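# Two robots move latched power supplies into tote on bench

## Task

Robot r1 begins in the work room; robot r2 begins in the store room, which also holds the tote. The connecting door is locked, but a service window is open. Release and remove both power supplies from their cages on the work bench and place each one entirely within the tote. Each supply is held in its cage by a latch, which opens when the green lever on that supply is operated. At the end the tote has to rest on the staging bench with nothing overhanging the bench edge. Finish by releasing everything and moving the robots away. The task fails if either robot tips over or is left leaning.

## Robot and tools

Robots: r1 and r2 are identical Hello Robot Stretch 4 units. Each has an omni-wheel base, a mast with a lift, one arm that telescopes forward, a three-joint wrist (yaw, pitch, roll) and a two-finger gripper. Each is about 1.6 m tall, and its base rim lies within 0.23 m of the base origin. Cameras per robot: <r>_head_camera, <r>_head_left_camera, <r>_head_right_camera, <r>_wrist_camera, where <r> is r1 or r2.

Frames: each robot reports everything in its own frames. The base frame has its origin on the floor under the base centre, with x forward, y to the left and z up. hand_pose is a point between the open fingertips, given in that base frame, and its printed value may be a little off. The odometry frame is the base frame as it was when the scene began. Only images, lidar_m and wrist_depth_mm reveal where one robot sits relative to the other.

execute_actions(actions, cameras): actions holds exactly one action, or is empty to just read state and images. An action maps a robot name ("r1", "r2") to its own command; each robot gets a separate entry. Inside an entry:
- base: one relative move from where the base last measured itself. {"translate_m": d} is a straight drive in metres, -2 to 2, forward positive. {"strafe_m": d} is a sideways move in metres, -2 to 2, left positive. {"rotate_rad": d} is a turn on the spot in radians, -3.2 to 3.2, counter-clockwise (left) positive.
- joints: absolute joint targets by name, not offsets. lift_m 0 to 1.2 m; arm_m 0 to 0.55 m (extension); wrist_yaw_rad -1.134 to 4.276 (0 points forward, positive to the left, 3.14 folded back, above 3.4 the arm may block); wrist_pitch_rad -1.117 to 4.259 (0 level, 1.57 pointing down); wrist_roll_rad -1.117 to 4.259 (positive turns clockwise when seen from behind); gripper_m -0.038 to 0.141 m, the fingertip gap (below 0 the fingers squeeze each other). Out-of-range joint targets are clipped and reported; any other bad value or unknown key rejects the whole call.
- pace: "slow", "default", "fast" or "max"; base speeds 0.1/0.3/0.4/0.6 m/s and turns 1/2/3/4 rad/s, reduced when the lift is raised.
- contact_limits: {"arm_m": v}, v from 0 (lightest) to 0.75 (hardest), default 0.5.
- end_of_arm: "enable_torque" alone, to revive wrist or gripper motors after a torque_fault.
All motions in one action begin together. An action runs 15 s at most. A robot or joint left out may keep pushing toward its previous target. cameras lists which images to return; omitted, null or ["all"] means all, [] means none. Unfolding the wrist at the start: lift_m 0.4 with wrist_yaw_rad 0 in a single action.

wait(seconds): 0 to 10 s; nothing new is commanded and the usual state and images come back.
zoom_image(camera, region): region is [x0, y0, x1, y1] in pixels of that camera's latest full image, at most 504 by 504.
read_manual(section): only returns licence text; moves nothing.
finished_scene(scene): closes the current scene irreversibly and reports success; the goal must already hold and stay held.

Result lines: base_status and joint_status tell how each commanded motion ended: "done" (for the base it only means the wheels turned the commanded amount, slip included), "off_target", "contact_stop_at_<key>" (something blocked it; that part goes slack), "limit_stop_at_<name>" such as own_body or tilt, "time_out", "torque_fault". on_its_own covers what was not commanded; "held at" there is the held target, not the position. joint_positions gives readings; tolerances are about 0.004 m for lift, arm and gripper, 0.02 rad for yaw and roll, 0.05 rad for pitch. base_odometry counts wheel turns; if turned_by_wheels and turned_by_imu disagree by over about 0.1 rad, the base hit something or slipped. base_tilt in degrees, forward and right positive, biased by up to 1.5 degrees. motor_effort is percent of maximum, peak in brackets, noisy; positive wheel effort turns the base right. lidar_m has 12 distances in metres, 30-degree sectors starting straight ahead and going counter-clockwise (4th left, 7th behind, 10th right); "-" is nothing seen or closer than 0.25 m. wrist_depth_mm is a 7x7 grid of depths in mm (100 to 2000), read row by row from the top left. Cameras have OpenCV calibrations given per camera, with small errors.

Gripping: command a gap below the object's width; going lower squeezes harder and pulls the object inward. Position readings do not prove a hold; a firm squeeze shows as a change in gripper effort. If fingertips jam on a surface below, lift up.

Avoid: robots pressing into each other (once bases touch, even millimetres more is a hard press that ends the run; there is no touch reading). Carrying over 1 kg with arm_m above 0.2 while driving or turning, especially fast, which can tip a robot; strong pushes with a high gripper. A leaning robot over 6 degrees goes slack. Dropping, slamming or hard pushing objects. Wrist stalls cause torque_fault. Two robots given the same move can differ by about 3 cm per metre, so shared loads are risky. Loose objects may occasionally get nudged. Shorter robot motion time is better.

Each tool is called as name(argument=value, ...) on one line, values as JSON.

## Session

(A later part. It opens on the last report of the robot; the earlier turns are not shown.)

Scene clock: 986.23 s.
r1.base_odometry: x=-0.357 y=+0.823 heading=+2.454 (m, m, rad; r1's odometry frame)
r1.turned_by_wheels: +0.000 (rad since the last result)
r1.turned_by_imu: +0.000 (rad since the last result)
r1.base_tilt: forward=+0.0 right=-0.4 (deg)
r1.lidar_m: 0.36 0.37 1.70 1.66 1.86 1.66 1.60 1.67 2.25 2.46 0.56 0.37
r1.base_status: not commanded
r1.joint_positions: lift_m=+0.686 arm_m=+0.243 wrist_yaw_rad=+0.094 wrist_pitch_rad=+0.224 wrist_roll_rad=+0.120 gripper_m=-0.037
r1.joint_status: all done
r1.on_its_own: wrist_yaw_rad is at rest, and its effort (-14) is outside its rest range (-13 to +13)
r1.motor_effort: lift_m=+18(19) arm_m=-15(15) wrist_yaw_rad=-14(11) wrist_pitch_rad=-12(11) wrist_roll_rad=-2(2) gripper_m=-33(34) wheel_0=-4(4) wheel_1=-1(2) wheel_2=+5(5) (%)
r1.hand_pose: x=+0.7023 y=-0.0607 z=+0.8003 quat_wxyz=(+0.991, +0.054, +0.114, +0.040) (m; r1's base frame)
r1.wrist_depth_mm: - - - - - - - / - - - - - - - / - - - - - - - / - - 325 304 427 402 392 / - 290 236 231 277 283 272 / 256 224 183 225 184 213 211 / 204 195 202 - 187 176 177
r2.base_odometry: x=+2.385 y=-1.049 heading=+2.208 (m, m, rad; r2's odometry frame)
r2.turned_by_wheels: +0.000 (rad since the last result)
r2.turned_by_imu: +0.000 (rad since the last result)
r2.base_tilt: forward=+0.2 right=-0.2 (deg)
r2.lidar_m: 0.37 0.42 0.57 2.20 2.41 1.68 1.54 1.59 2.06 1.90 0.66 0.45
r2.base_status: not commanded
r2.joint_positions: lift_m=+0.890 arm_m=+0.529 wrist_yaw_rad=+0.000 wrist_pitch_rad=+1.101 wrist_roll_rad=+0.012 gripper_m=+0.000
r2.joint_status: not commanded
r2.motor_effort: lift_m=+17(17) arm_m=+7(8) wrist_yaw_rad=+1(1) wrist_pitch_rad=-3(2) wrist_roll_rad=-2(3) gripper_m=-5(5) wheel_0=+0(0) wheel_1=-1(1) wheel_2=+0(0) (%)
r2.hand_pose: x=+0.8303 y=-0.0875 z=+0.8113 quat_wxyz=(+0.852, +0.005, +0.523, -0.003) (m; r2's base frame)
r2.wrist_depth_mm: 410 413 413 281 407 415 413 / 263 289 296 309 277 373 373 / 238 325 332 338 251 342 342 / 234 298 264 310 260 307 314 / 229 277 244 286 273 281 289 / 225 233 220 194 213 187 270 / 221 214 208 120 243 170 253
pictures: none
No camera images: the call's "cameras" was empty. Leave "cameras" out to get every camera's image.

execute_actions(actions=[{"r1":{"joints":{"arm_m":0.2375},"pace":"slow"},"r2":{"joints":{"lift_m":0.856},"pace":"slow"}}], cameras=[])

execute_actions(actions=[{"r1":{"joints":{"arm_m":0.232},"pace":"slow"},"r2":{"base":{"strafe_m":0.045},"pace":"slow"}}], cameras=["r2_wrist_camera","r1_wrist_camera"])

Scene clock: 987.47 s.
r1.base_odometry: x=-0.357 y=+0.823 heading=+2.454 (m, m, rad; r1's odometry frame)
r1.turned_by_wheels: +0.000 (rad since the last result)
r1.turned_by_imu: +0.000 (rad since the last result)
r1.base_tilt: forward=+0.0 right=-0.3 (deg)
r1.lidar_m: 0.32 0.41 1.70 1.63 1.85 1.69 1.60 1.65 2.24 2.46 0.55 0.38
r1.base_status: not commanded
r1.joint_positions: lift_m=+0.686 arm_m=+0.240 wrist_yaw_rad=+0.093 wrist_pitch_rad=+0.224 wrist_roll_rad=+0.120 gripper_m=-0.037
r1.joint_status: all done
r1.motor_effort: lift_m=+18(18) arm_m=-14(11) wrist_yaw_rad=-9(13) wrist_pitch_rad=-10(12) wrist_roll_rad=+1(2) gripper_m=-31(31) wheel_0=-4(4) wheel_1=-2(2) wheel_2=+5(5) (%)
r1.hand_pose: x=+0.6990 y=-0.0610 z=+0.8003 quat_wxyz=(+0.991, +0.054, +0.114, +0.039) (m; r1's base frame)
r1.wrist_depth_mm: - - - - - - - / - - - - - - - / - - - - - - - / - - 327 304 424 402 384 / - 293 239 233 279 283 274 / 255 223 182 224 182 213 211 / 204 195 200 - 187 175 177
r2.base_odometry: x=+2.385 y=-1.049 heading=+2.208 (m, m, rad; r2's odometry frame)
r2.turned_by_wheels: +0.000 (rad since the last result)
r2.turned_by_imu: +0.000 (rad since the last result)
r2.base_tilt: forward=+0.1 right=-0.2 (deg)
r2.lidar_m: 0.40 0.40 0.55 2.18 2.41 1.67 1.56 1.60 2.07 1.89 0.68 0.43
r2.base_status: not commanded
r2.joint_positions: lift_m=+0.856 arm_m=+0.529 wrist_yaw_rad=+0.000 wrist_pitch_rad=+1.101 wrist_roll_rad=+0.012 gripper_m=+0.000
r2.joint_status: all done
r2.motor_effort: lift_m=+16(17) arm_m=+8(7) wrist_yaw_rad=+1(1) wrist_pitch_rad=-2(2) wrist_roll_rad=-1(2) gripper_m=-4(5) wheel_0=+0(0) wheel_1=-1(0) wheel_2=+0(0) (%)
r2.hand_pose: x=+0.8303 y=-0.0875 z=+0.7773 quat_wxyz=(+0.852, +0.005, +0.523, -0.003) (m; r2's base frame)
r2.wrist_depth_mm: 238 247 251 259 244 364 362 / 245 287 296 307 236 330 329 / 239 296 291 296 249 294 300 / 234 229 230 272 260 180 274 / 229 211 211 251 244 163 254 / 224 194 191 193 211 154 236 / 213 180 179 120 213 144 143
pictures: none
No camera images: the call's "cameras" was empty. Leave "cameras" out to get every camera's image.

Scene clock: 989.00 s.
r1.base_odometry: x=-0.357 y=+0.823 heading=+2.454 (m, m, rad; r1's odometry frame)
r1.turned_by_wheels: +0.000 (rad since the last result)
r1.turned_by_imu: +0.000 (rad since the last result)
r1.base_tilt: forward=-0.1 right=-0.3 (deg)
r1.lidar_m: 0.36 0.37 1.72 1.63 1.87 1.68 1.57 1.66 2.24 2.47 0.57 0.40
r1.base_status: not commanded
r1.joint_positions: lift_m=+0.686 arm_m=+0.233 wrist_yaw_rad=+0.091 wrist_pitch_rad=+0.228 wrist_roll_rad=+0.120 gripper_m=-0.037
r1.joint_status: all done
r1.on_its_own: wrist_pitch_rad is at rest, and its effort (-25) is outside its rest range (-23 to +23)
r1.motor_effort: lift_m=+20(20) arm_m=-8(15) wrist_yaw_rad=-2(5) wrist_pitch_rad=-25(31) wrist_roll_rad=+1(1) gripper_m=-18(31) wheel_0=+1(4) wheel_1=+1(2) wheel_2=+0(5) (%)
r1.hand_pose: x=+0.6921 y=-0.0617 z=+0.7989 quat_wxyz=(+0.991, +0.054, +0.116, +0.038) (m; r1's base frame)
r1.wrist_depth_mm: - - - - - - - / - - - - - - - / - - - - - - 627 / - - 312 293 413 392 373 / - 294 278 229 270 276 266 / 251 234 180 201 176 213 206 / 200 190 197 - 183 170 174
r2.base_odometry: x=+2.348 y=-1.076 heading=+2.207 (m, m, rad; r2's odometry frame)
r2.turned_by_wheels: +0.000 (rad since the last result)
r2.turned_by_imu: +0.000 (rad since the last result)
r2.base_tilt: forward=+0.1 right=-0.2 (deg)
r2.lidar_m: 0.37 0.42 0.56 2.13 2.37 1.68 1.56 1.60 2.08 1.97 0.64 0.43
r2.base_status: done
r2.joint_positions: lift_m=+0.856 arm_m=+0.529 wrist_yaw_rad=-0.001 wrist_pitch_rad=+1.101 wrist_roll_rad=+0.012 gripper_m=+0.000
r2.joint_status: not commanded
r2.motor_effort: lift_m=+16(16) arm_m=+7(7) wrist_yaw_rad=+3(3) wrist_pitch_rad=-2(3) wrist_roll_rad=+0(3) gripper_m=-6(4) wheel_0=-7(11) wheel_1=+2(4) wheel_2=+0(2) (%)
r2.hand_pose: x=+0.8302 y=-0.0875 z=+0.7774 quat_wxyz=(+0.852, +0.005, +0.523, -0.003) (m; r2's base frame)
r2.wrist_depth_mm: 351 242 249 255 264 240 364 / 215 268 294 303 306 216 329 / 193 263 294 296 297 221 243 / 178 229 226 272 272 226 178 / 167 212 208 251 250 230 171 / 164 197 191 192 230 228 174 / 161 182 178 120 216 213 179
pictures: r1_wrist_camera, r2_wrist_camera
camera_calibration (this result's frames):
r1_wrist_camera: T_world_to_cam=[[0.0308472, -0.993814, -0.106691, -0.00536102], [-0.274075, 0.0942402, -0.95708, 1.00596], [0.961214, 0.0587645, -0.269472, -0.217952], [0, 0, 0, 1]] pos_world=[0.485372, -0.087322, 0.903481]
r2_wrist_camera: T_world_to_cam=[[-0.0486443, -0.998764, -0.0102041, -0.0435415], [-0.889319, 0.04796, -0.454766, 1.15845], [0.454693, -0.0130471, -0.890552, 0.546332], [0, 0, 0, 1]] pos_world=[0.779696, -0.0919188, 1.01291]
Images, in order (width x height): r1_wrist_camera 616x392, r2_wrist_camera 616x392.

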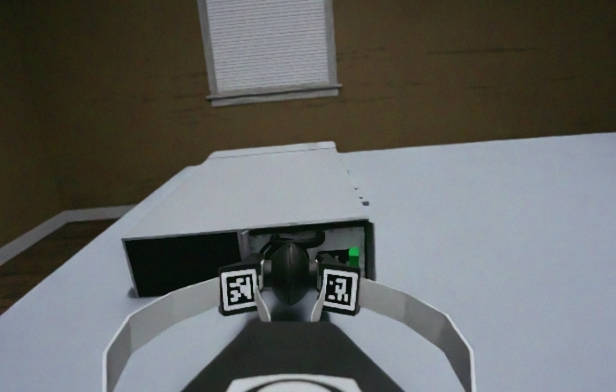

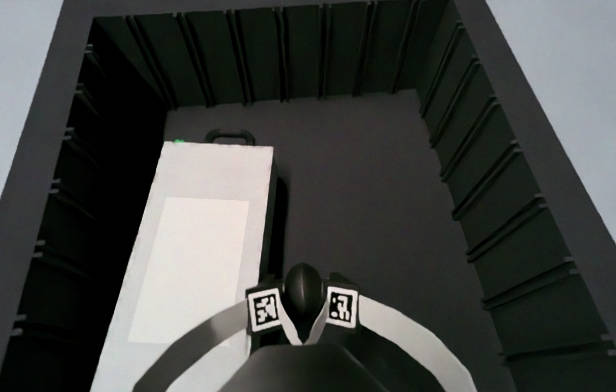

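execute_actions(actions=[{"r1":{"joints":{"arm_m":0.19,"lift_m":0.684},"pace":"slow"},"r2":{"base":{"strafe_m":0.008},"pace":"slow"}}], cameras=["r2_wrist_camera","r1_wrist_camera","r1_head_camera"])

zoom_image(camera="r1_wrist_camera", region=[220,190,400,290])

zoom_image(camera="r1_head_camera", region=[190,345,250,385])

Scene clock: 997.70 s.
r1.base_odometry: x=-0.357 y=+0.823 heading=+2.454 (m, m, rad; r1's odometry frame)
r1.turned_by_wheels: +0.000 (rad since the last result)
r1.turned_by_imu: +0.000 (rad since the last result)
r1.base_tilt: forward=+0.0 right=-0.3 (deg)
r1.lidar_m: 0.37 0.38 1.67 1.62 1.85 1.69 1.60 1.65 2.23 2.44 0.56 0.41
r1.base_status: not commanded
r1.joint_positions: lift_m=+0.684 arm_m=+0.192 wrist_yaw_rad=+0.090 wrist_pitch_rad=+0.223 wrist_roll_rad=+0.120 gripper_m=-0.037
r1.joint_status: all done
r1.motor_effort: lift_m=+17(18) arm_m=-9(12) wrist_yaw_rad=-4(4) wrist_pitch_rad=-8(25) wrist_roll_rad=-3(1) gripper_m=-20(20) wheel_0=+0(1) wheel_1=+0(1) wheel_2=+0(0) (%)
r1.hand_pose: x=+0.6506 y=-0.0617 z=+0.7987 quat_wxyz=(+0.991, +0.055, +0.113, +0.038) (m; r1's base frame)
r1.wrist_depth_mm: - - - - - - - / - - - - - - - / - - - - - - 668 / - - 351 306 430 404 387 / - 319 317 281 294 283 271 / 256 238 180 200 176 216 209 / 202 193 201 - 186 172 177
r2.base_odometry: x=+2.342 y=-1.080 heading=+2.207 (m, m, rad; r2's odometry frame)
r2.turned_by_wheels: +0.000 (rad since the last result)
r2.turned_by_imu: +0.001 (rad since the last result)
r2.base_tilt: forward=+0.1 right=-0.2 (deg)
r2.lidar_m: 0.39 0.40 0.55 2.12 2.37 1.68 1.56 1.60 2.11 1.97 0.66 0.44
r2.base_status: done
r2.joint_positions: lift_m=+0.856 arm_m=+0.529 wrist_yaw_rad=-0.001 wrist_pitch_rad=+1.101 wrist_roll_rad=+0.012 gripper_m=+0.000
r2.joint_status: not commanded
r2.motor_effort: lift_m=+16(16) arm_m=+7(8) wrist_yaw_rad=+3(3) wrist_pitch_rad=-2(2) wrist_roll_rad=-3(1) gripper_m=-5(6) wheel_0=-6(11) wheel_1=+2(5) wheel_2=+0(0) (%)
r2.hand_pose: x=+0.8303 y=-0.0876 z=+0.7774 quat_wxyz=(+0.852, +0.005, +0.523, -0.003) (m; r2's base frame)
r2.wrist_depth_mm: 353 240 249 255 265 242 362 / 215 266 294 301 307 220 330 / 196 251 296 297 297 225 196 / 177 225 225 271 272 230 177 / 165 211 208 251 251 235 175 / 160 196 191 192 230 229 176 / 158 181 176 120 216 215 183
pictures: r1_head_camera, r1_wrist_camera, r2_wrist_camera
camera_calibration (this result's frames):
r1_wrist_camera: T_world_to_cam=[[0.0311117, -0.993768, -0.10704, -0.00405603], [-0.268385, 0.0948534, -0.95863, 0.992061], [0.962809, 0.0585526, -0.263762, -0.183733], [0, 0, 0, 1]] pos_world=[0.443281, -0.087373, 0.902123]
r2_wrist_camera: T_world_to_cam=[[-0.0486792, -0.998762, -0.0102107, -0.0435102], [-0.889254, 0.0479923, -0.454888, 1.15853], [0.454815, -0.0130637, -0.89049, 0.546182], [0, 0, 0, 1]] pos_world=[0.779696, -0.0919217, 1.01293]
Images, in order (width x height): r1_head_camera 420x560, r1_wrist_camera 616x392, r2_wrist_camera 616x392.

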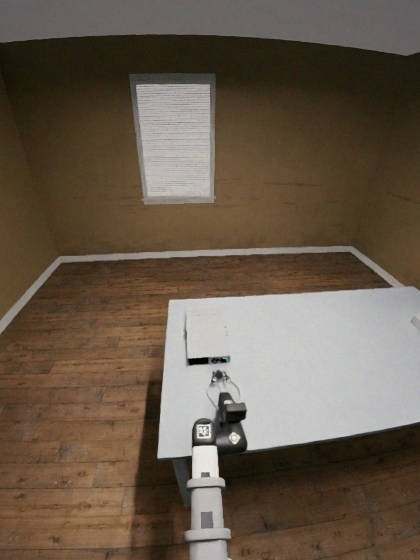

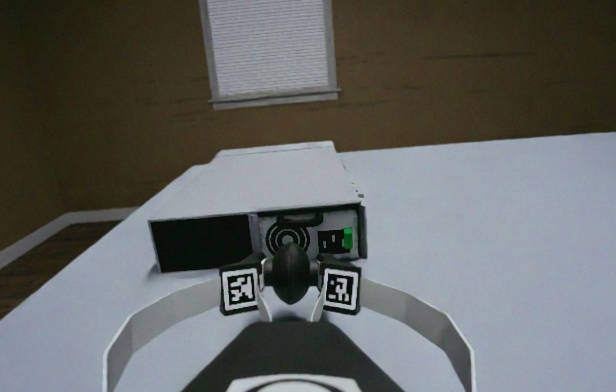

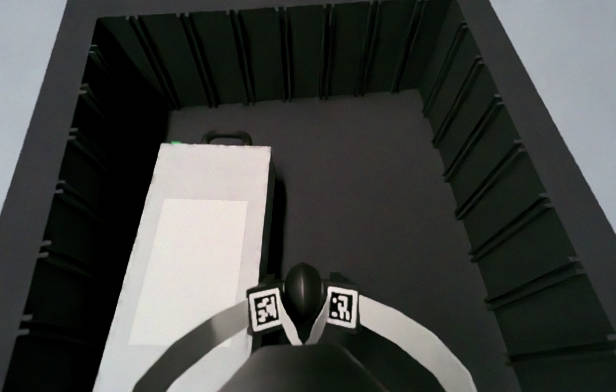

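Region (220, 190, 400, 290) of r1_wrist_camera's 616x392 image, scaled by 2.800.

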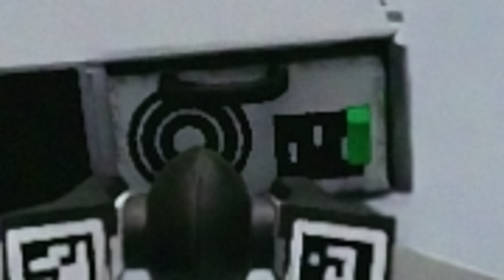

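Region (190, 345, 250, 385) of r1_head_camera's 420x560 image, scaled by 8.400, with more detail than that image has.

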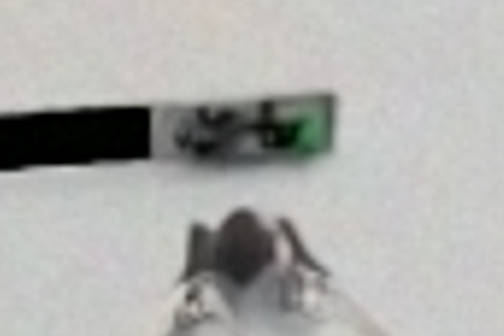

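execute_actions(actions=[{"r1":{"joints":{"arm_m":0.205,"lift_m":0.6885,"gripper_m":0.028}},"r2":{"base":{"strafe_m":-0.01},"joints":{"lift_m":1.0}}}], cameras=["r1_wrist_camera"])

zoom_image(camera="r1_wrist_camera", region=[220,210,400,310])

Scene clock: 999.93 s.
r1.base_odometry: x=-0.357 y=+0.823 heading=+2.454 (m, m, rad; r1's odometry frame)
r1.turned_by_wheels: +0.000 (rad since the last result)
r1.turned_by_imu: +0.000 (rad since the last result)
r1.base_tilt: forward=-0.1 right=-0.4 (deg)
r1.lidar_m: 0.35 0.37 1.73 1.64 1.86 1.69 1.61 1.67 2.25 2.43 0.54 0.40
r1.base_status: not commanded
r1.joint_positions: lift_m=+0.688 arm_m=+0.203 wrist_yaw_rad=+0.090 wrist_pitch_rad=+0.222 wrist_roll_rad=+0.120 gripper_m=+0.028
r1.joint_status: all done
r1.motor_effort: lift_m=+23(23) arm_m=+9(14) wrist_yaw_rad=-3(2) wrist_pitch_rad=-8(8) wrist_roll_rad=-2(2) gripper_m=-5(19) wheel_0=+0(1) wheel_1=+0(0) wheel_2=+0(0) (%)
r1.hand_pose: x=+0.6625 y=-0.0618 z=+0.8028 quat_wxyz=(+0.991, +0.055, +0.113, +0.038) (m; r1's base frame)
r1.wrist_depth_mm: - - - - - - - / - - - - - - - / - - - - - - - / - - 342 317 439 415 397 / - 320 314 270 298 290 279 / 262 255 190 216 188 224 216 / 209 196 205 - 187 179 181
r2.base_odometry: x=+2.350 y=-1.075 heading=+2.207 (m, m, rad; r2's odometry frame)
r2.turned_by_wheels: +0.000 (rad since the last result)
r2.turned_by_imu: +0.001 (rad since the last result)
r2.base_tilt: forward=+0.2 right=-0.2 (deg)
r2.lidar_m: 0.39 0.40 0.56 2.15 2.37 1.67 1.55 1.62 2.09 1.96 0.68 0.43
r2.base_status: done
r2.joint_positions: lift_m=+1.000 arm_m=+0.529 wrist_yaw_rad=+0.000 wrist_pitch_rad=+1.101 wrist_roll_rad=+0.012 gripper_m=+0.000
r2.joint_status: all done
r2.motor_effort: lift_m=+23(25) arm_m=+8(7) wrist_yaw_rad=+1(3) wrist_pitch_rad=-2(3) wrist_roll_rad=+1(1) gripper_m=-5(5) wheel_0=+2(8) wheel_1=-1(9) wheel_2=+0(3) (%)
r2.hand_pose: x=+0.8303 y=-0.0875 z=+0.9207 quat_wxyz=(+0.852, +0.005, +0.523, -0.003) (m; r2's base frame)
r2.wrist_depth_mm: 1708 1708 1708 1756 1708 1708 1708 / 1576 521 525 521 525 525 521 / 473 473 377 389 377 477 480 / 433 424 424 430 399 439 436 / 402 349 364 402 389 404 404 / 375 334 329 193 314 373 379 / 349 276 309 120 340 277 353
pictures: r1_wrist_camera
camera_calibration (this result's frames):
r1_wrist_camera: T_world_to_cam=[[0.0310225, -0.99377, -0.107046, -0.00395191], [-0.26829, 0.0948877, -0.958654, 0.999125], [0.962838, 0.0584591, -0.263675, -0.194164], [0, 0, 0, 1]] pos_world=[0.455126, -0.0873813, 0.906195]
Images, in order (width x height): r1_wrist_camera 616x392.

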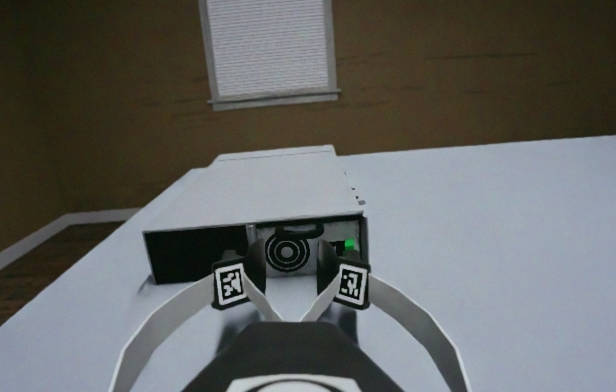

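Region (220, 210, 400, 310) of r1_wrist_camera's 616x392 image, scaled by 2.800.

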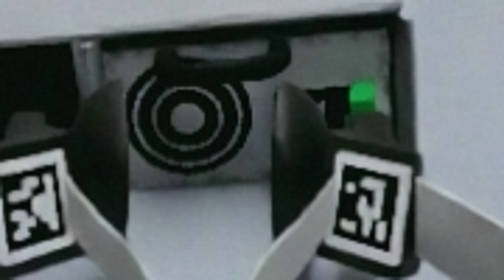

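execute_actions(actions=[{"r1":{"base":{"strafe_m":-0.005},"joints":{"arm_m":0.215,"gripper_m":0.034},"pace":"slow"},"r2":{"joints":{"arm_m":0.0,"lift_m":1.1,"gripper_m":0.1},"pace":"fast"}}], cameras=["r1_wrist_camera"])

zoom_image(camera="r1_wrist_camera", region=[220,210,400,310])

Scene clock: 1005.63 s.
r1.base_odometry: x=-0.354 y=+0.827 heading=+2.454 (m, m, rad; r1's odometry frame)
r1.turned_by_wheels: +0.000 (rad since the last result)
r1.turned_by_imu: +0.001 (rad since the last result)
r1.base_tilt: forward=-0.1 right=-0.3 (deg)
r1.lidar_m: 0.36 0.38 1.70 1.63 1.86 1.67 1.62 1.68 2.24 2.45 0.56 0.39
r1.base_status: done
r1.joint_positions: lift_m=+0.688 arm_m=+0.213 wrist_yaw_rad=+0.090 wrist_pitch_rad=+0.222 wrist_roll_rad=+0.120 gripper_m=+0.034
r1.joint_status: all done
r1.motor_effort: lift_m=+23(23) arm_m=+9(8) wrist_yaw_rad=-2(2) wrist_pitch_rad=-8(8) wrist_roll_rad=-1(1) gripper_m=-3(3) wheel_0=+2(1) wheel_1=-1(1) wheel_2=+0(0) (%)
r1.hand_pose: x=+0.6724 y=-0.0618 z=+0.8028 quat_wxyz=(+0.991, +0.055, +0.113, +0.038) (m; r1's base frame)
r1.wrist_depth_mm: - - - - - - - / - - - - - - - / - - - - - - - / - - 340 319 439 418 397 / - 315 263 262 300 291 279 / 263 256 193 228 191 222 216 / 208 196 206 - 187 179 181
r2.base_odometry: x=+2.350 y=-1.075 heading=+2.207 (m, m, rad; r2's odometry frame)
r2.turned_by_wheels: +0.000 (rad since the last result)
r2.turned_by_imu: +0.001 (rad since the last result)
r2.base_tilt: forward=+0.1 right=-0.2 (deg)
r2.lidar_m: 0.39 0.42 0.53 2.13 2.37 1.65 1.56 1.63 2.10 1.96 0.68 0.46
r2.base_status: not commanded
r2.joint_positions: lift_m=+1.100 arm_m=+0.003 wrist_yaw_rad=+0.000 wrist_pitch_rad=+1.101 wrist_roll_rad=+0.012 gripper_m=+0.100
r2.joint_status: all done
joint sent to its limit — the command would take r2.arm_m past its lower limit, so that joint was sent only as far as its limit.
r2.motor_effort: lift_m=+23(24) arm_m=-7(8) wrist_yaw_rad=+1(1) wrist_pitch_rad=-4(4) wrist_roll_rad=+0(2) gripper_m=-1(5) wheel_0=+3(3) wheel_1=-1(1) wheel_2=+0(1) (%)
r2.hand_pose: x=+0.3043 y=-0.0874 z=+1.0207 quat_wxyz=(+0.852, +0.005, +0.523, -0.003) (m; r2's base frame)
r2.wrist_depth_mm: 723 732 699 723 723 732 732 / 661 661 640 654 640 668 661 / 603 597 591 591 597 603 603 / 549 554 554 554 549 549 559 / 512 512 521 535 1281 1281 1118 / 1025 1205 214 1160 216 1229 1229 / 1118 1138 1160 123 1138 1118 1138
pictures: r1_wrist_camera
camera_calibration (this result's frames):
r1_wrist_camera: T_world_to_cam=[[0.0310178, -0.99377, -0.107045, -0.00425964], [-0.26829, 0.0948889, -0.958654, 1.0018], [0.962839, 0.0584546, -0.263675, -0.203767], [0, 0, 0, 1]] pos_world=[0.4651, -0.0873817, 0.906195]
Images, in order (width x height): r1_wrist_camera 616x392.

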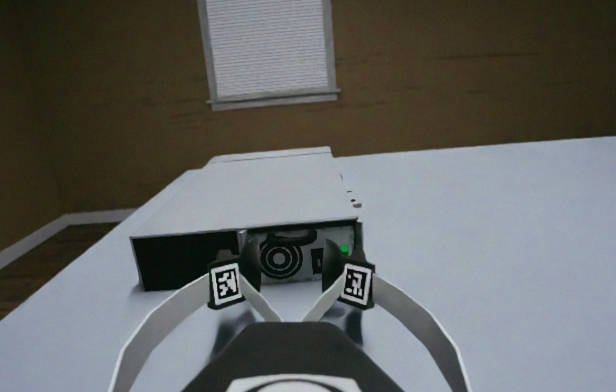

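Region (220, 210, 400, 310) of r1_wrist_camera's 616x392 image, scaled by 2.800.

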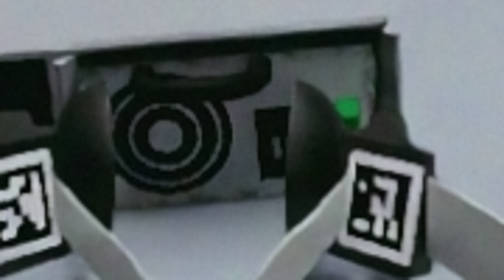

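execute_actions(actions=[{"r1":{"base":{"strafe_m":0.001},"joints":{"arm_m":0.222,"gripper_m":0.030},"pace":"slow"},"r2":{"base":{"rotate_rad":1.552},"pace":"fast"}}], cameras=["r1_wrist_camera"])

zoom_image(camera="r1_wrist_camera", region=[220,210,400,310])

Scene clock: 1008.30 s.
r1.base_odometry: x=-0.355 y=+0.826 heading=+2.454 (m, m, rad; r1's odometry frame)
r1.turned_by_wheels: +0.000 (rad since the last result)
r1.turned_by_imu: +0.000 (rad since the last result)
r1.base_tilt: forward=+0.0 right=-0.4 (deg)
r1.lidar_m: 0.35 0.38 1.70 1.62 1.88 1.67 1.60 1.65 2.22 2.43 0.56 0.38
r1.base_status: done
r1.joint_positions: lift_m=+0.688 arm_m=+0.220 wrist_yaw_rad=+0.090 wrist_pitch_rad=+0.222 wrist_roll_rad=+0.120 gripper_m=+0.030
r1.joint_status: all done
r1.motor_effort: lift_m=+23(23) arm_m=+9(4) wrist_yaw_rad=-2(2) wrist_pitch_rad=-7(8) wrist_roll_rad=+0(2) gripper_m=-4(4) wheel_0=+1(2) wheel_1=-1(1) wheel_2=+0(1) (%)
r1.hand_pose: x=+0.6794 y=-0.0618 z=+0.8028 quat_wxyz=(+0.991, +0.055, +0.113, +0.038) (m; r1's base frame)
r1.wrist_depth_mm: - - - - - - - / - - - - - - - / - - - - - - - / - - 340 319 439 415 397 / - 307 263 254 298 291 281 / 263 256 191 216 189 222 214 / 208 196 206 - 187 179 181
r2.base_odometry: x=+2.350 y=-1.075 heading=-2.525 (m, m, rad; r2's odometry frame)
r2.turned_by_wheels: +1.551 (rad since the last result)
r2.turned_by_imu: +1.565 (rad since the last result)
r2.base_tilt: forward=+0.1 right=-0.2 (deg)
r2.lidar_m: 2.13 2.35 1.69 1.56 1.59 2.02 1.95 0.71 0.48 0.41 0.40 0.53
r2.base_status: done
r2.joint_positions: lift_m=+1.100 arm_m=+0.003 wrist_yaw_rad=+0.000 wrist_pitch_rad=+1.101 wrist_roll_rad=+0.012 gripper_m=+0.100
r2.joint_status: not commanded
r2.motor_effort: lift_m=+21(23) arm_m=-8(7) wrist_yaw_rad=+0(0) wrist_pitch_rad=-3(5) wrist_roll_rad=-3(3) gripper_m=-2(1) wheel_0=-3(8) wheel_1=-3(7) wheel_2=-5(9) (%)
r2.hand_pose: x=+0.3044 y=-0.0874 z=+1.0209 quat_wxyz=(+0.852, +0.005, +0.523, -0.003) (m; r2's base frame)
r2.wrist_depth_mm: 1863 1863 1863 1921 1921 1921 1863 / 1661 1708 1708 1708 1708 1708 1708 / 1537 1576 1576 1576 1537 615 603 / 1430 1430 1430 1430 1397 574 554 / 1308 1336 1281 1308 1281 1308 512 / 1229 1229 214 1229 216 1229 477 / 1138 1118 1138 123 1138 1118 452
pictures: r1_wrist_camera
camera_calibration (this result's frames):
r1_wrist_camera: T_world_to_cam=[[0.0310094, -0.99377, -0.107046, -0.00447319], [-0.268289, 0.0948913, -0.958654, 1.00368], [0.962839, 0.0584465, -0.263675, -0.210504], [0, 0, 0, 1]] pos_world=[0.472096, -0.0873824, 0.906195]
Images, in order (width x height): r1_wrist_camera 616x392.

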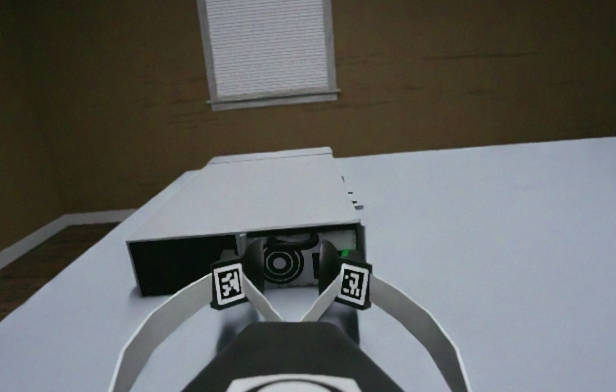

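Region (220, 210, 400, 310) of r1_wrist_camera's 616x392 image, scaled by 2.800.

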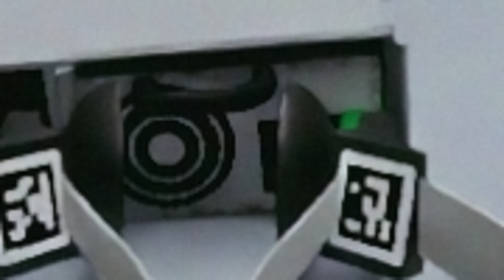

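execute_actions(actions=[{"r1":{"joints":{"arm_m":0.229},"pace":"slow"},"r2":{"base":{"translate_m":1.45},"pace":"fast"}}], cameras=["r1_wrist_camera"])

zoom_image(camera="r1_wrist_camera", region=[220,210,400,310])

Scene clock: 1014.27 s.
r1.base_odometry: x=-0.355 y=+0.826 heading=+2.454 (m, m, rad; r1's odometry frame)
r1.turned_by_wheels: +0.000 (rad since the last result)
r1.turned_by_imu: +0.001 (rad since the last result)
r1.base_tilt: forward=+0.0 right=-0.4 (deg)
r1.lidar_m: 0.37 0.36 1.71 1.63 1.87 1.71 1.59 1.68 2.24 2.45 0.55 0.37
r1.base_status: not commanded
r1.joint_positions: lift_m=+0.688 arm_m=+0.227 wrist_yaw_rad=+0.090 wrist_pitch_rad=+0.222 wrist_roll_rad=+0.120 gripper_m=+0.030
r1.joint_status: all done
r1.motor_effort: lift_m=+23(23) arm_m=+9(6) wrist_yaw_rad=-3(2) wrist_pitch_rad=-7(7) wrist_roll_rad=+0(1) gripper_m=-3(3) wheel_0=+0(0) wheel_1=-1(1) wheel_2=+0(0) (%)
r1.hand_pose: x=+0.6864 y=-0.0618 z=+0.8028 quat_wxyz=(+0.991, +0.055, +0.113, +0.038) (m; r1's base frame)
r1.wrist_depth_mm: - - - - - - - / - - - - - - - / - - - - - - - / - - 342 319 439 413 397 / - 304 256 247 298 291 279 / 264 256 193 216 189 222 216 / 208 196 206 - 186 179 181
r2.base_odometry: x=+1.168 y=-1.914 heading=-2.524 (m, m, rad; r2's odometry frame)
r2.turned_by_wheels: +0.000 (rad since the last result)
r2.turned_by_imu: +0.004 (rad since the last result)
r2.base_tilt: forward=+0.1 right=-0.3 (deg)
r2.lidar_m: 0.75 0.91 1.16 1.71 1.76 2.22 1.88 0.87 1.11 3.02 1.08 0.71
r2.base_status: done
r2.joint_positions: lift_m=+1.100 arm_m=+0.003 wrist_yaw_rad=+0.000 wrist_pitch_rad=+1.101 wrist_roll_rad=+0.012 gripper_m=+0.100
r2.joint_status: not commanded
r2.motor_effort: lift_m=+21(21) arm_m=-7(7) wrist_yaw_rad=+0(0) wrist_pitch_rad=-3(4) wrist_roll_rad=-1(1) gripper_m=-1(1) wheel_0=+2(9) wheel_1=+2(7) wheel_2=+1(11) (%)
r2.hand_pose: x=+0.3044 y=-0.0874 z=+1.0209 quat_wxyz=(+0.852, +0.005, +0.523, -0.003) (m; r2's base frame)
r2.wrist_depth_mm: 691 715 732 768 530 544 866 / 809 831 866 904 946 1008 1060 / 960 1008 1042 1138 1182 1255 1336 / 1182 1255 1308 1397 1397 1430 1430 / 1336 1308 1336 1336 1308 1308 1308 / 1229 1229 214 1229 216 1229 1229 / 1138 1118 1160 123 1138 1138 1138
pictures: r1_wrist_camera
camera_calibration (this result's frames):
r1_wrist_camera: T_world_to_cam=[[0.0310093, -0.99377, -0.107046, -0.00469028], [-0.268289, 0.0948913, -0.958653, 1.00556], [0.962839, 0.0584464, -0.263675, -0.217245], [0, 0, 0, 1]] pos_world=[0.479097, -0.0873824, 0.906195]
Images, in order (width x height): r1_wrist_camera 616x392.

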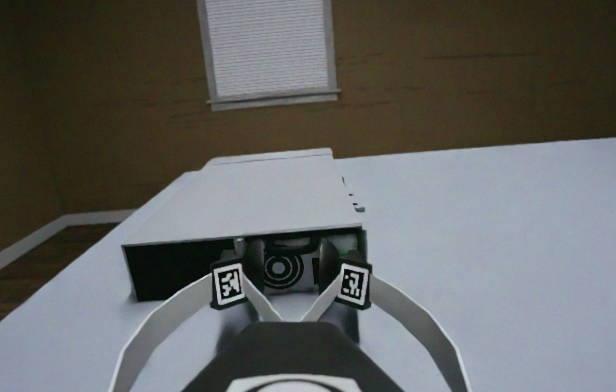

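Region (220, 210, 400, 310) of r1_wrist_camera's 616x392 image, scaled by 2.800.

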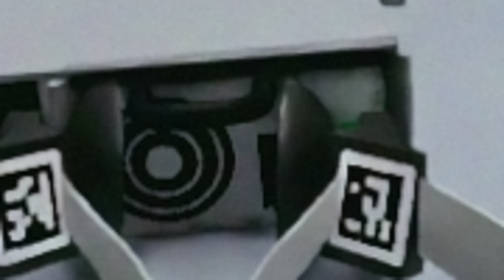

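execute_actions(actions=[{"r1":{"joints":{"arm_m":0.233,"lift_m":0.6895},"pace":"slow"},"r2":{"base":{"strafe_m":-0.76},"pace":"fast"}}], cameras=["r1_wrist_camera","r2_head_camera"])

zoom_image(camera="r1_wrist_camera", region=[220,210,400,310])

Scene clock: 1018.03 s.
r1.base_odometry: x=-0.355 y=+0.826 heading=+2.454 (m, m, rad; r1's odometry frame)
r1.turned_by_wheels: +0.000 (rad since the last result)
r1.turned_by_imu: +0.000 (rad since the last result)
r1.base_tilt: forward=-0.1 right=-0.4 (deg)
r1.lidar_m: 0.35 0.38 1.68 1.64 1.90 1.70 1.58 1.68 2.26 2.44 0.56 0.40
r1.base_status: not commanded
r1.joint_positions: lift_m=+0.689 arm_m=+0.231 wrist_yaw_rad=+0.086 wrist_pitch_rad=+0.223 wrist_roll_rad=+0.120 gripper_m=+0.030
r1.joint_status: all done
r1.motor_effort: lift_m=+23(22) arm_m=+12(14) wrist_yaw_rad=+9(9) wrist_pitch_rad=-9(9) wrist_roll_rad=+0(0) gripper_m=-1(4) wheel_0=+1(1) wheel_1=-1(1) wheel_2=-2(2) (%)
r1.hand_pose: x=+0.6896 y=-0.0628 z=+0.8037 quat_wxyz=(+0.991, +0.055, +0.114, +0.036) (m; r1's base frame)
r1.wrist_depth_mm: - - - - - - - / - - - - - - - / - - - - - - - / - - 342 320 442 418 399 / - 303 252 243 300 294 281 / 265 256 191 195 187 224 217 / 210 196 206 - 188 180 182
r2.base_odometry: x=+0.728 y=-1.294 heading=-2.524 (m, m, rad; r2's odometry frame)
r2.turned_by_wheels: +0.000 (rad since the last result)
r2.turned_by_imu: -0.001 (rad since the last result)
r2.base_tilt: forward=+0.1 right=-0.2 (deg)
r2.lidar_m: 0.73 0.73 1.25 2.44 2.51 0.79 0.72 0.77 2.46 2.23 1.51 0.82
r2.base_status: done
r2.joint_positions: lift_m=+1.100 arm_m=+0.003 wrist_yaw_rad=+0.000 wrist_pitch_rad=+1.101 wrist_roll_rad=+0.012 gripper_m=+0.100
r2.joint_status: not commanded
r2.motor_effort: lift_m=+21(21) arm_m=-7(7) wrist_yaw_rad=+0(0) wrist_pitch_rad=-3(3) wrist_roll_rad=-1(2) gripper_m=-2(1) wheel_0=+3(12) wheel_1=-2(10) wheel_2=-1(1) (%)
r2.hand_pose: x=+0.3044 y=-0.0874 z=+1.0209 quat_wxyz=(+0.852, +0.005, +0.523, -0.003) (m; r2's base frame)
r2.wrist_depth_mm: 530 549 809 854 891 931 976 / 891 946 960 1008 1060 1118 1160 / 1060 1118 1182 1255 1308 1366 1464 / 1336 1397 1397 1430 1430 1464 1430 / 1308 1336 1336 1336 1308 1308 1308 / 1229 1229 213 1229 216 1229 1229 / 1160 1138 1138 123 1138 1138 1160
pictures: r1_wrist_camera, r2_head_camera
camera_calibration (this result's frames):
r1_wrist_camera: T_world_to_cam=[[0.027286, -0.993883, -0.107013, -0.00321896], [-0.26848, 0.0958327, -0.958507, 1.00741], [0.962899, 0.0548845, -0.264222, -0.21981], [0, 0, 0, 1]] pos_world=[0.482211, -0.0876776, 0.907183]
Images, in order (width x height): r1_wrist_camera 616x392, r2_head_camera 420x560.

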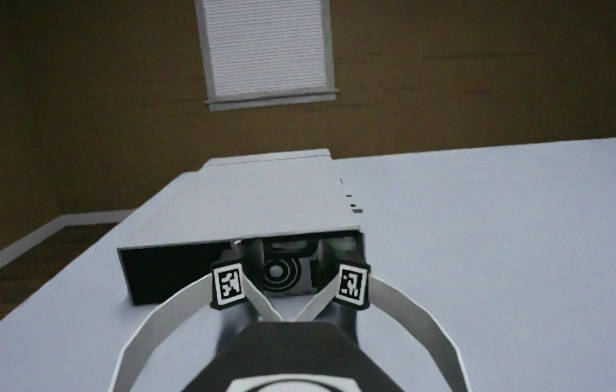

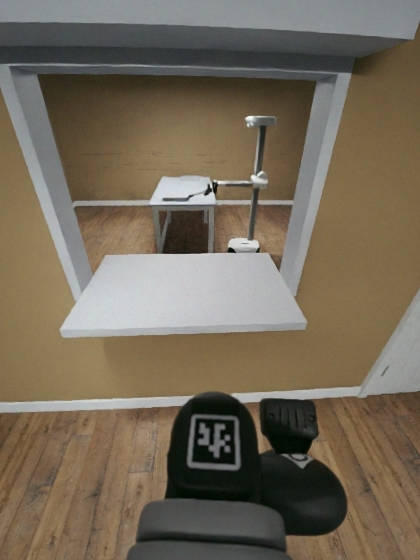

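Region (220, 210, 400, 310) of r1_wrist_camera's 616x392 image, scaled by 2.800.

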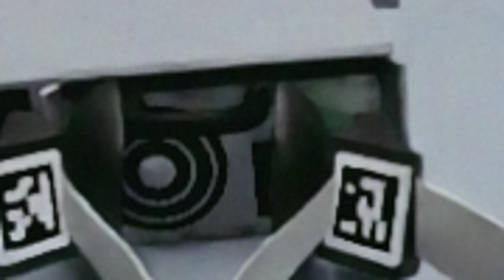

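execute_actions(actions=[{"r1":{"joints":{"gripper_m":0.018},"pace":"slow"},"r2":{"base":{"rotate_rad":0.07}}}], cameras=[])

execute_actions(actions=[{"r1":{"joints":{"arm_m":0.235},"pace":"slow"},"r2":{"base":{"strafe_m":0.055}}}], cameras=["r1_wrist_camera","r2_head_camera"])

zoom_image(camera="r1_wrist_camera", region=[220,210,400,310])

Scene clock: 1019.27 s.
r1.base_odometry: x=-0.355 y=+0.826 heading=+2.454 (m, m, rad; r1's odometry frame)
r1.turned_by_wheels: +0.000 (rad since the last result)
r1.turned_by_imu: +0.000 (rad since the last result)
r1.base_tilt: forward=-0.1 right=-0.3 (deg)
r1.lidar_m: 0.36 0.38 1.71 1.61 1.87 1.68 1.60 1.67 2.21 2.47 0.55 0.39
r1.base_status: not commanded
r1.joint_positions: lift_m=+0.689 arm_m=+0.231 wrist_yaw_rad=+0.089 wrist_pitch_rad=+0.223 wrist_roll_rad=+0.120 gripper_m=+0.018
r1.joint_status: all done
r1.motor_effort: lift_m=+23(22) arm_m=+10(12) wrist_yaw_rad=+2(9) wrist_pitch_rad=-11(8) wrist_roll_rad=-1(1) gripper_m=-8(8) wheel_0=+0(1) wheel_1=-1(1) wheel_2=-2(2) (%)
r1.hand_pose: x=+0.6902 y=-0.0620 z=+0.8037 quat_wxyz=(+0.991, +0.055, +0.114, +0.038) (m; r1's base frame)
r1.wrist_depth_mm: - - - - - - - / - - - - - - - / - - - - - - - / - - 342 317 442 418 399 / - 300 250 238 300 291 281 / 262 254 189 226 189 224 216 / 208 200 207 - 190 179 182
r2.base_odometry: x=+0.728 y=-1.294 heading=-2.455 (m, m, rad; r2's odometry frame)
r2.turned_by_wheels: +0.069 (rad since the last result)
r2.turned_by_imu: +0.070 (rad since the last result)
r2.base_tilt: forward=+0.2 right=-0.2 (deg)
r2.lidar_m: 0.72 0.76 1.35 2.46 2.53 0.77 0.71 0.79 2.35 2.25 1.44 0.77
r2.base_status: done
r2.joint_positions: lift_m=+1.100 arm_m=+0.003 wrist_yaw_rad=+0.000 wrist_pitch_rad=+1.101 wrist_roll_rad=+0.012 gripper_m=+0.100
r2.joint_status: not commanded
r2.motor_effort: lift_m=+21(21) arm_m=-7(7) wrist_yaw_rad=+0(0) wrist_pitch_rad=-3(3) wrist_roll_rad=-2(2) gripper_m=-1(2) wheel_0=-3(6) wheel_1=-3(5) wheel_2=-3(6) (%)
r2.hand_pose: x=+0.3044 y=-0.0874 z=+1.0209 quat_wxyz=(+0.852, +0.005, +0.523, -0.003) (m; r2's base frame)
r2.wrist_depth_mm: 554 809 831 842 854 878 904 / 931 946 976 991 1008 1060 1078 / 1118 1160 1182 1229 1255 1308 1336 / 1397 1366 1397 1397 1464 1397 1464 / 1308 1308 1308 1308 1336 1336 1336 / 1229 1255 213 1205 216 1205 1229 / 1138 1118 1138 123 1138 1118 1138
pictures: none
No camera images: the call's "cameras" was empty. Leave "cameras" out to get every camera's image.

Scene clock: 1020.43 s.
r1.base_odometry: x=-0.354 y=+0.826 heading=+2.454 (m, m, rad; r1's odometry frame)
r1.turned_by_wheels: +0.000 (rad since the last result)
r1.turned_by_imu: +0.000 (rad since the last result)
r1.base_tilt: forward=-0.1 right=-0.3 (deg)
r1.lidar_m: 0.35 0.37 1.69 1.64 1.86 1.70 1.61 1.67 2.25 2.46 0.58 0.38
r1.base_status: not commanded
r1.joint_positions: lift_m=+0.689 arm_m=+0.233 wrist_yaw_rad=+0.086 wrist_pitch_rad=+0.224 wrist_roll_rad=+0.120 gripper_m=+0.018
r1.joint_status: all done
r1.motor_effort: lift_m=+22(22) arm_m=+14(11) wrist_yaw_rad=+10(8) wrist_pitch_rad=-12(12) wrist_roll_rad=-1(2) gripper_m=-8(10) wheel_0=+1(1) wheel_1=+0(1) wheel_2=-3(3) (%)
r1.hand_pose: x=+0.6912 y=-0.0628 z=+0.8035 quat_wxyz=(+0.991, +0.055, +0.114, +0.036) (m; r1's base frame)
r1.wrist_depth_mm: - - - - - - - / - - - - - - - / - - - - - - - / - - 342 317 445 418 397 / - 304 249 243 298 291 279 / 265 254 190 229 189 223 216 / 208 196 207 - 190 179 181
r2.base_odometry: x=+0.763 y=-1.336 heading=-2.455 (m, m, rad; r2's odometry frame)
r2.turned_by_wheels: +0.000 (rad since the last result)
r2.turned_by_imu: +0.000 (rad since the last result)
r2.base_tilt: forward=+0.1 right=-0.2 (deg)
r2.lidar_m: 0.72 0.73 1.32 2.42 2.47 0.78 0.73 0.80 2.43 2.29 1.45 0.76
r2.base_status: done
r2.joint_positions: lift_m=+1.100 arm_m=+0.003 wrist_yaw_rad=+0.000 wrist_pitch_rad=+1.101 wrist_roll_rad=+0.012 gripper_m=+0.100
r2.joint_status: not commanded
r2.motor_effort: lift_m=+21(21) arm_m=-7(7) wrist_yaw_rad=+0(0) wrist_pitch_rad=-3(3) wrist_roll_rad=-2(2) gripper_m=-1(1) wheel_0=-4(11) wheel_1=+1(9) wheel_2=+0(3) (%)
r2.hand_pose: x=+0.3044 y=-0.0874 z=+1.0209 quat_wxyz=(+0.852, +0.005, +0.523, -0.003) (m; r2's base frame)
r2.wrist_depth_mm: 549 559 820 842 854 878 891 / 946 946 960 1008 1025 1042 1078 / 1118 1160 1205 1229 1255 1281 1336 / 1366 1366 1397 1397 1430 1430 1430 / 1308 1336 1308 1308 1336 1336 1308 / 1229 1205 213 1205 216 1229 1229 / 1160 1118 1138 123 1138 1138 1160
pictures: r1_wrist_camera, r2_head_camera
camera_calibration (this result's frames):
r1_wrist_camera: T_world_to_cam=[[0.0272331, -0.993889, -0.106974, -0.00327542], [-0.269103, 0.0957739, -0.958338, 1.00799], [0.962726, 0.0548855, -0.264851, -0.220835], [0, 0, 0, 1]] pos_world=[0.483946, -0.087674, 0.907157]
Images, in order (width x height): r1_wrist_camera 616x392, r2_head_camera 420x560.

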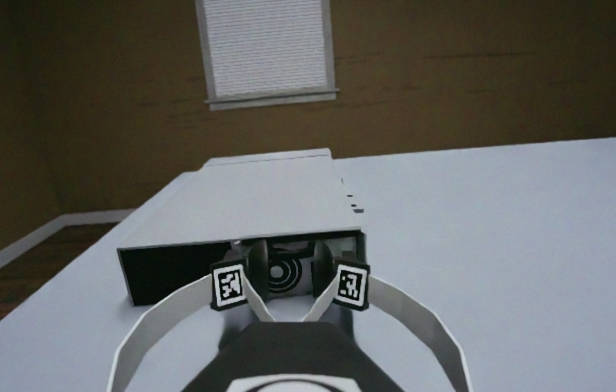

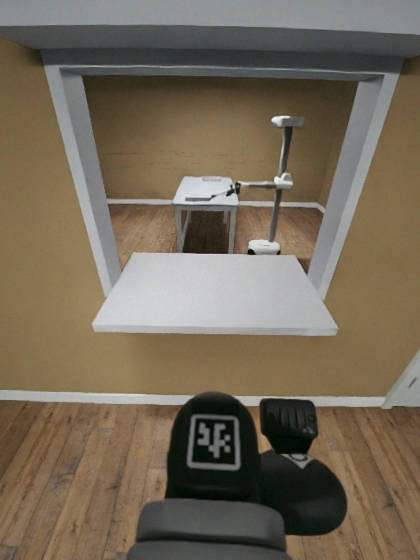

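Region (220, 210, 400, 310) of r1_wrist_camera's 616x392 image, scaled by 2.800.

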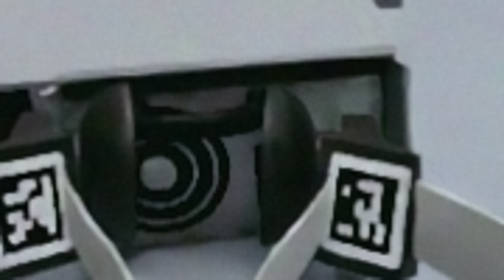

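execute_actions(actions=[{"r1":{"joints":{"gripper_m":0.0,"arm_m":0.2375},"pace":"slow"},"r2":{"base":{"rotate_rad":0.04}}}], cameras=[])

execute_actions(actions=[{"r1":{"joints":{"gripper_m":-0.018,"arm_m":0.2415},"pace":"slow"},"r2":{"base":{"translate_m":0.3}}}], cameras=[])

execute_actions(actions=[{"r1":{"joints":{"gripper_m":-0.038,"arm_m":0.246,"lift_m":0.689},"pace":"slow"}}], cameras=["r1_wrist_camera","r2_head_camera"])

zoom_image(camera="r1_wrist_camera", region=[200,210,400,320])

Scene clock: 1021.77 s.
r1.base_odometry: x=-0.354 y=+0.826 heading=+2.455 (m, m, rad; r1's odometry frame)
r1.turned_by_wheels: +0.000 (rad since the last result)
r1.turned_by_imu: +0.000 (rad since the last result)
r1.base_tilt: forward=+0.0 right=-0.4 (deg)
r1.lidar_m: 0.37 0.38 1.71 1.63 1.87 1.71 1.61 1.65 2.22 2.44 0.52 0.39
r1.base_status: not commanded
r1.joint_positions: lift_m=+0.689 arm_m=+0.236 wrist_yaw_rad=+0.089 wrist_pitch_rad=+0.225 wrist_roll_rad=+0.120 gripper_m=+0.001
r1.joint_status: all done
r1.motor_effort: lift_m=+22(22) arm_m=+10(19) wrist_yaw_rad=+1(15) wrist_pitch_rad=-14(14) wrist_roll_rad=-1(1) gripper_m=-18(18) wheel_0=+3(3) wheel_1=+2(2) wheel_2=-3(6) (%)
r1.hand_pose: x=+0.6945 y=-0.0621 z=+0.8033 quat_wxyz=(+0.991, +0.055, +0.114, +0.037) (m; r1's base frame)
r1.wrist_depth_mm: - - - - - - - / - - - - - - - / - - - - - - - / - - 336 315 436 413 397 / - 300 245 240 296 290 278 / 263 243 187 229 187 223 215 / 208 199 206 - 191 177 181
r2.base_odometry: x=+0.763 y=-1.336 heading=-2.416 (m, m, rad; r2's odometry frame)
r2.turned_by_wheels: +0.039 (rad since the last result)
r2.turned_by_imu: +0.040 (rad since the last result)
r2.base_tilt: forward=+0.1 right=-0.2 (deg)
r2.lidar_m: 0.74 0.77 1.40 2.40 2.52 0.76 0.73 0.78 2.38 2.31 1.40 0.74
r2.base_status: done
r2.joint_positions: lift_m=+1.100 arm_m=+0.003 wrist_yaw_rad=+0.000 wrist_pitch_rad=+1.101 wrist_roll_rad=+0.012 gripper_m=+0.100
r2.joint_status: not commanded
r2.motor_effort: lift_m=+22(21) arm_m=-7(7) wrist_yaw_rad=+0(0) wrist_pitch_rad=-3(3) wrist_roll_rad=-4(1) gripper_m=-2(2) wheel_0=-4(6) wheel_1=-3(4) wheel_2=-4(4) (%)
r2.hand_pose: x=+0.3044 y=-0.0874 z=+1.0209 quat_wxyz=(+0.852, +0.005, +0.523, -0.003) (m; r2's base frame)
r2.wrist_depth_mm: 831 820 831 842 842 842 854 / 946 976 976 991 991 1008 1025 / 1160 1182 1205 1205 1229 1229 1255 / 1366 1397 1397 1397 1397 1464 1430 / 1336 1336 1336 1308 1308 1308 1336 / 1229 1229 213 1229 216 1205 1229 / 1138 1138 1160 123 1138 1138 1138
pictures: none
No camera images: the call's "cameras" was empty. Leave "cameras" out to get every camera's image.

Scene clock: 1024.23 s.
r1.base_odometry: x=-0.354 y=+0.826 heading=+2.455 (m, m, rad; r1's odometry frame)
r1.turned_by_wheels: +0.000 (rad since the last result)
r1.turned_by_imu: +0.000 (rad since the last result)
r1.base_tilt: forward=-0.1 right=-0.4 (deg)
r1.lidar_m: 0.34 0.39 1.71 1.65 1.85 1.71 1.62 1.68 2.23 2.45 0.54 0.41
r1.base_status: not commanded
r1.joint_positions: lift_m=+0.689 arm_m=+0.240 wrist_yaw_rad=+0.089 wrist_pitch_rad=+0.226 wrist_roll_rad=+0.120 gripper_m=-0.017
r1.joint_status: all done
r1.motor_effort: lift_m=+22(22) arm_m=+11(14) wrist_yaw_rad=+1(9) wrist_pitch_rad=-18(18) wrist_roll_rad=-2(1) gripper_m=-25(24) wheel_0=+3(3) wheel_1=+2(2) wheel_2=-3(4) (%)
r1.hand_pose: x=+0.6982 y=-0.0622 z=+0.8030 quat_wxyz=(+0.991, +0.055, +0.115, +0.037) (m; r1's base frame)
r1.wrist_depth_mm: - - - - - - - / - - - - - - - / - - - - - - - / - - 332 310 433 407 392 / - 296 241 239 296 289 276 / 259 229 186 227 184 220 213 / 206 198 205 - 191 177 179
r2.base_odometry: x=+0.538 y=-1.535 heading=-2.416 (m, m, rad; r2's odometry frame)
r2.turned_by_wheels: +0.000 (rad since the last result)
r2.turned_by_imu: +0.001 (rad since the last result)
r2.base_tilt: forward=+0.2 right=-0.3 (deg)
r2.lidar_m: 0.43 0.42 0.92 2.42 2.49 1.10 1.01 1.08 2.41 2.30 0.65 0.45
r2.base_status: done
r2.joint_positions: lift_m=+1.100 arm_m=+0.003 wrist_yaw_rad=+0.000 wrist_pitch_rad=+1.101 wrist_roll_rad=+0.012 gripper_m=+0.100
r2.joint_status: not commanded
r2.motor_effort: lift_m=+21(21) arm_m=-7(7) wrist_yaw_rad=+0(0) wrist_pitch_rad=-3(3) wrist_roll_rad=-1(2) gripper_m=-1(1) wheel_0=+2(9) wheel_1=+3(7) wheel_2=-3(10) (%)
r2.hand_pose: x=+0.3044 y=-0.0874 z=+1.0209 quat_wxyz=(+0.852, +0.005, +0.523, -0.003) (m; r2's base frame)
r2.wrist_depth_mm: 504 500 504 508 504 504 504 / 452 455 452 455 455 455 455 / 413 415 413 410 413 415 415 / 413 418 891 917 931 946 976 / 1229 1229 1255 1255 1255 1281 1281 / 1205 1205 213 1229 216 1229 1229 / 1160 1138 1138 123 1138 1138 1160
pictures: none
No camera images: the call's "cameras" was empty. Leave "cameras" out to get every camera's image.

Scene clock: 1025.23 s.
r1.base_odometry: x=-0.354 y=+0.826 heading=+2.455 (m, m, rad; r1's odometry frame)
r1.turned_by_wheels: +0.000 (rad since the last result)
r1.turned_by_imu: +0.000 (rad since the last result)
r1.base_tilt: forward=-0.1 right=-0.3 (deg)
r1.lidar_m: 0.35 0.39 1.72 1.61 1.87 1.72 1.60 1.68 2.27 2.46 0.56 0.39
r1.base_status: not commanded
r1.joint_positions: lift_m=+0.689 arm_m=+0.244 wrist_yaw_rad=+0.089 wrist_pitch_rad=+0.227 wrist_roll_rad=+0.120 gripper_m=-0.037
r1.joint_status: all done
r1.motor_effort: lift_m=+17(20) arm_m=+11(20) wrist_yaw_rad=+2(11) wrist_pitch_rad=-23(22) wrist_roll_rad=-1(2) gripper_m=-28(26) wheel_0=+4(4) wheel_1=+3(2) wheel_2=-3(4) (%)
r1.hand_pose: x=+0.7026 y=-0.0621 z=+0.8024 quat_wxyz=(+0.991, +0.055, +0.116, +0.037) (m; r1's base frame)
r1.wrist_depth_mm: - - - - - - - / - - - - - - - / - - - - - - - / - - 329 307 430 407 387 / - 291 237 232 281 286 273 / 257 225 183 228 182 214 212 / 206 198 203 - 189 177 178
r2.base_odometry: x=+0.538 y=-1.535 heading=-2.416 (m, m, rad; r2's odometry frame)
r2.turned_by_wheels: +0.000 (rad since the last result)
r2.turned_by_imu: +0.000 (rad since the last result)
r2.base_tilt: forward=+0.1 right=-0.2 (deg)
r2.lidar_m: 0.43 0.46 0.96 2.40 2.54 1.10 1.03 1.08 2.42 2.30 0.64 0.46
r2.base_status: not commanded
r2.joint_positions: lift_m=+1.100 arm_m=+0.003 wrist_yaw_rad=+0.000 wrist_pitch_rad=+1.101 wrist_roll_rad=+0.012 gripper_m=+0.100
r2.joint_status: not commanded
r2.motor_effort: lift_m=+21(21) arm_m=-7(7) wrist_yaw_rad=+0(0) wrist_pitch_rad=-4(4) wrist_roll_rad=-2(1) gripper_m=-2(2) wheel_0=+2(2) wheel_1=+3(3) wheel_2=-3(4) (%)
r2.hand_pose: x=+0.3044 y=-0.0874 z=+1.0209 quat_wxyz=(+0.852, +0.005, +0.523, -0.003) (m; r2's base frame)
r2.wrist_depth_mm: 504 500 504 504 508 504 500 / 452 452 452 455 452 459 455 / 413 413 415 415 415 415 415 / 413 421 891 917 931 946 976 / 1205 1205 1229 1255 1255 1281 1281 / 1205 1229 214 1205 216 1229 1229 / 1138 1118 1160 123 1138 1138 1138
pictures: r1_wrist_camera, r2_head_camera
camera_calibration (this result's frames):
r1_wrist_camera: T_world_to_cam=[[0.0293872, -0.993851, -0.106758, -0.00467407], [-0.272853, 0.0947722, -0.957376, 1.01171], [0.961607, 0.0572639, -0.26839, -0.228292], [0, 0, 0, 1]] pos_world=[0.495713, -0.0874547, 0.90682]
Images, in order (width x height): r1_wrist_camera 616x392, r2_head_camera 420x560.

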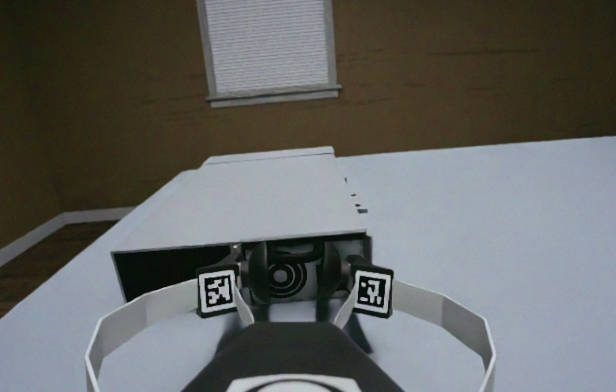

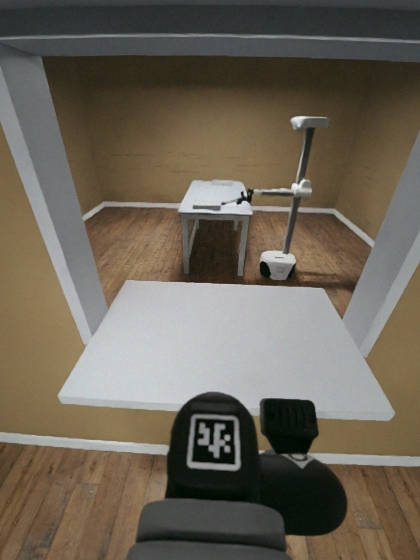

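Region (200, 210, 400, 320) of r1_wrist_camera's 616x392 image, scaled by 2.520; it fills the top 277 rows of this view, and the rest is white.

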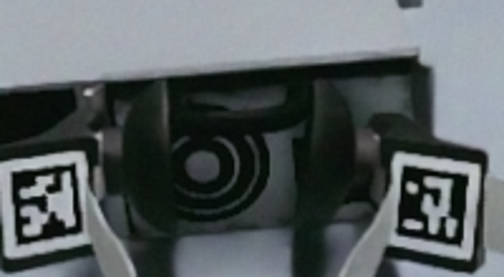

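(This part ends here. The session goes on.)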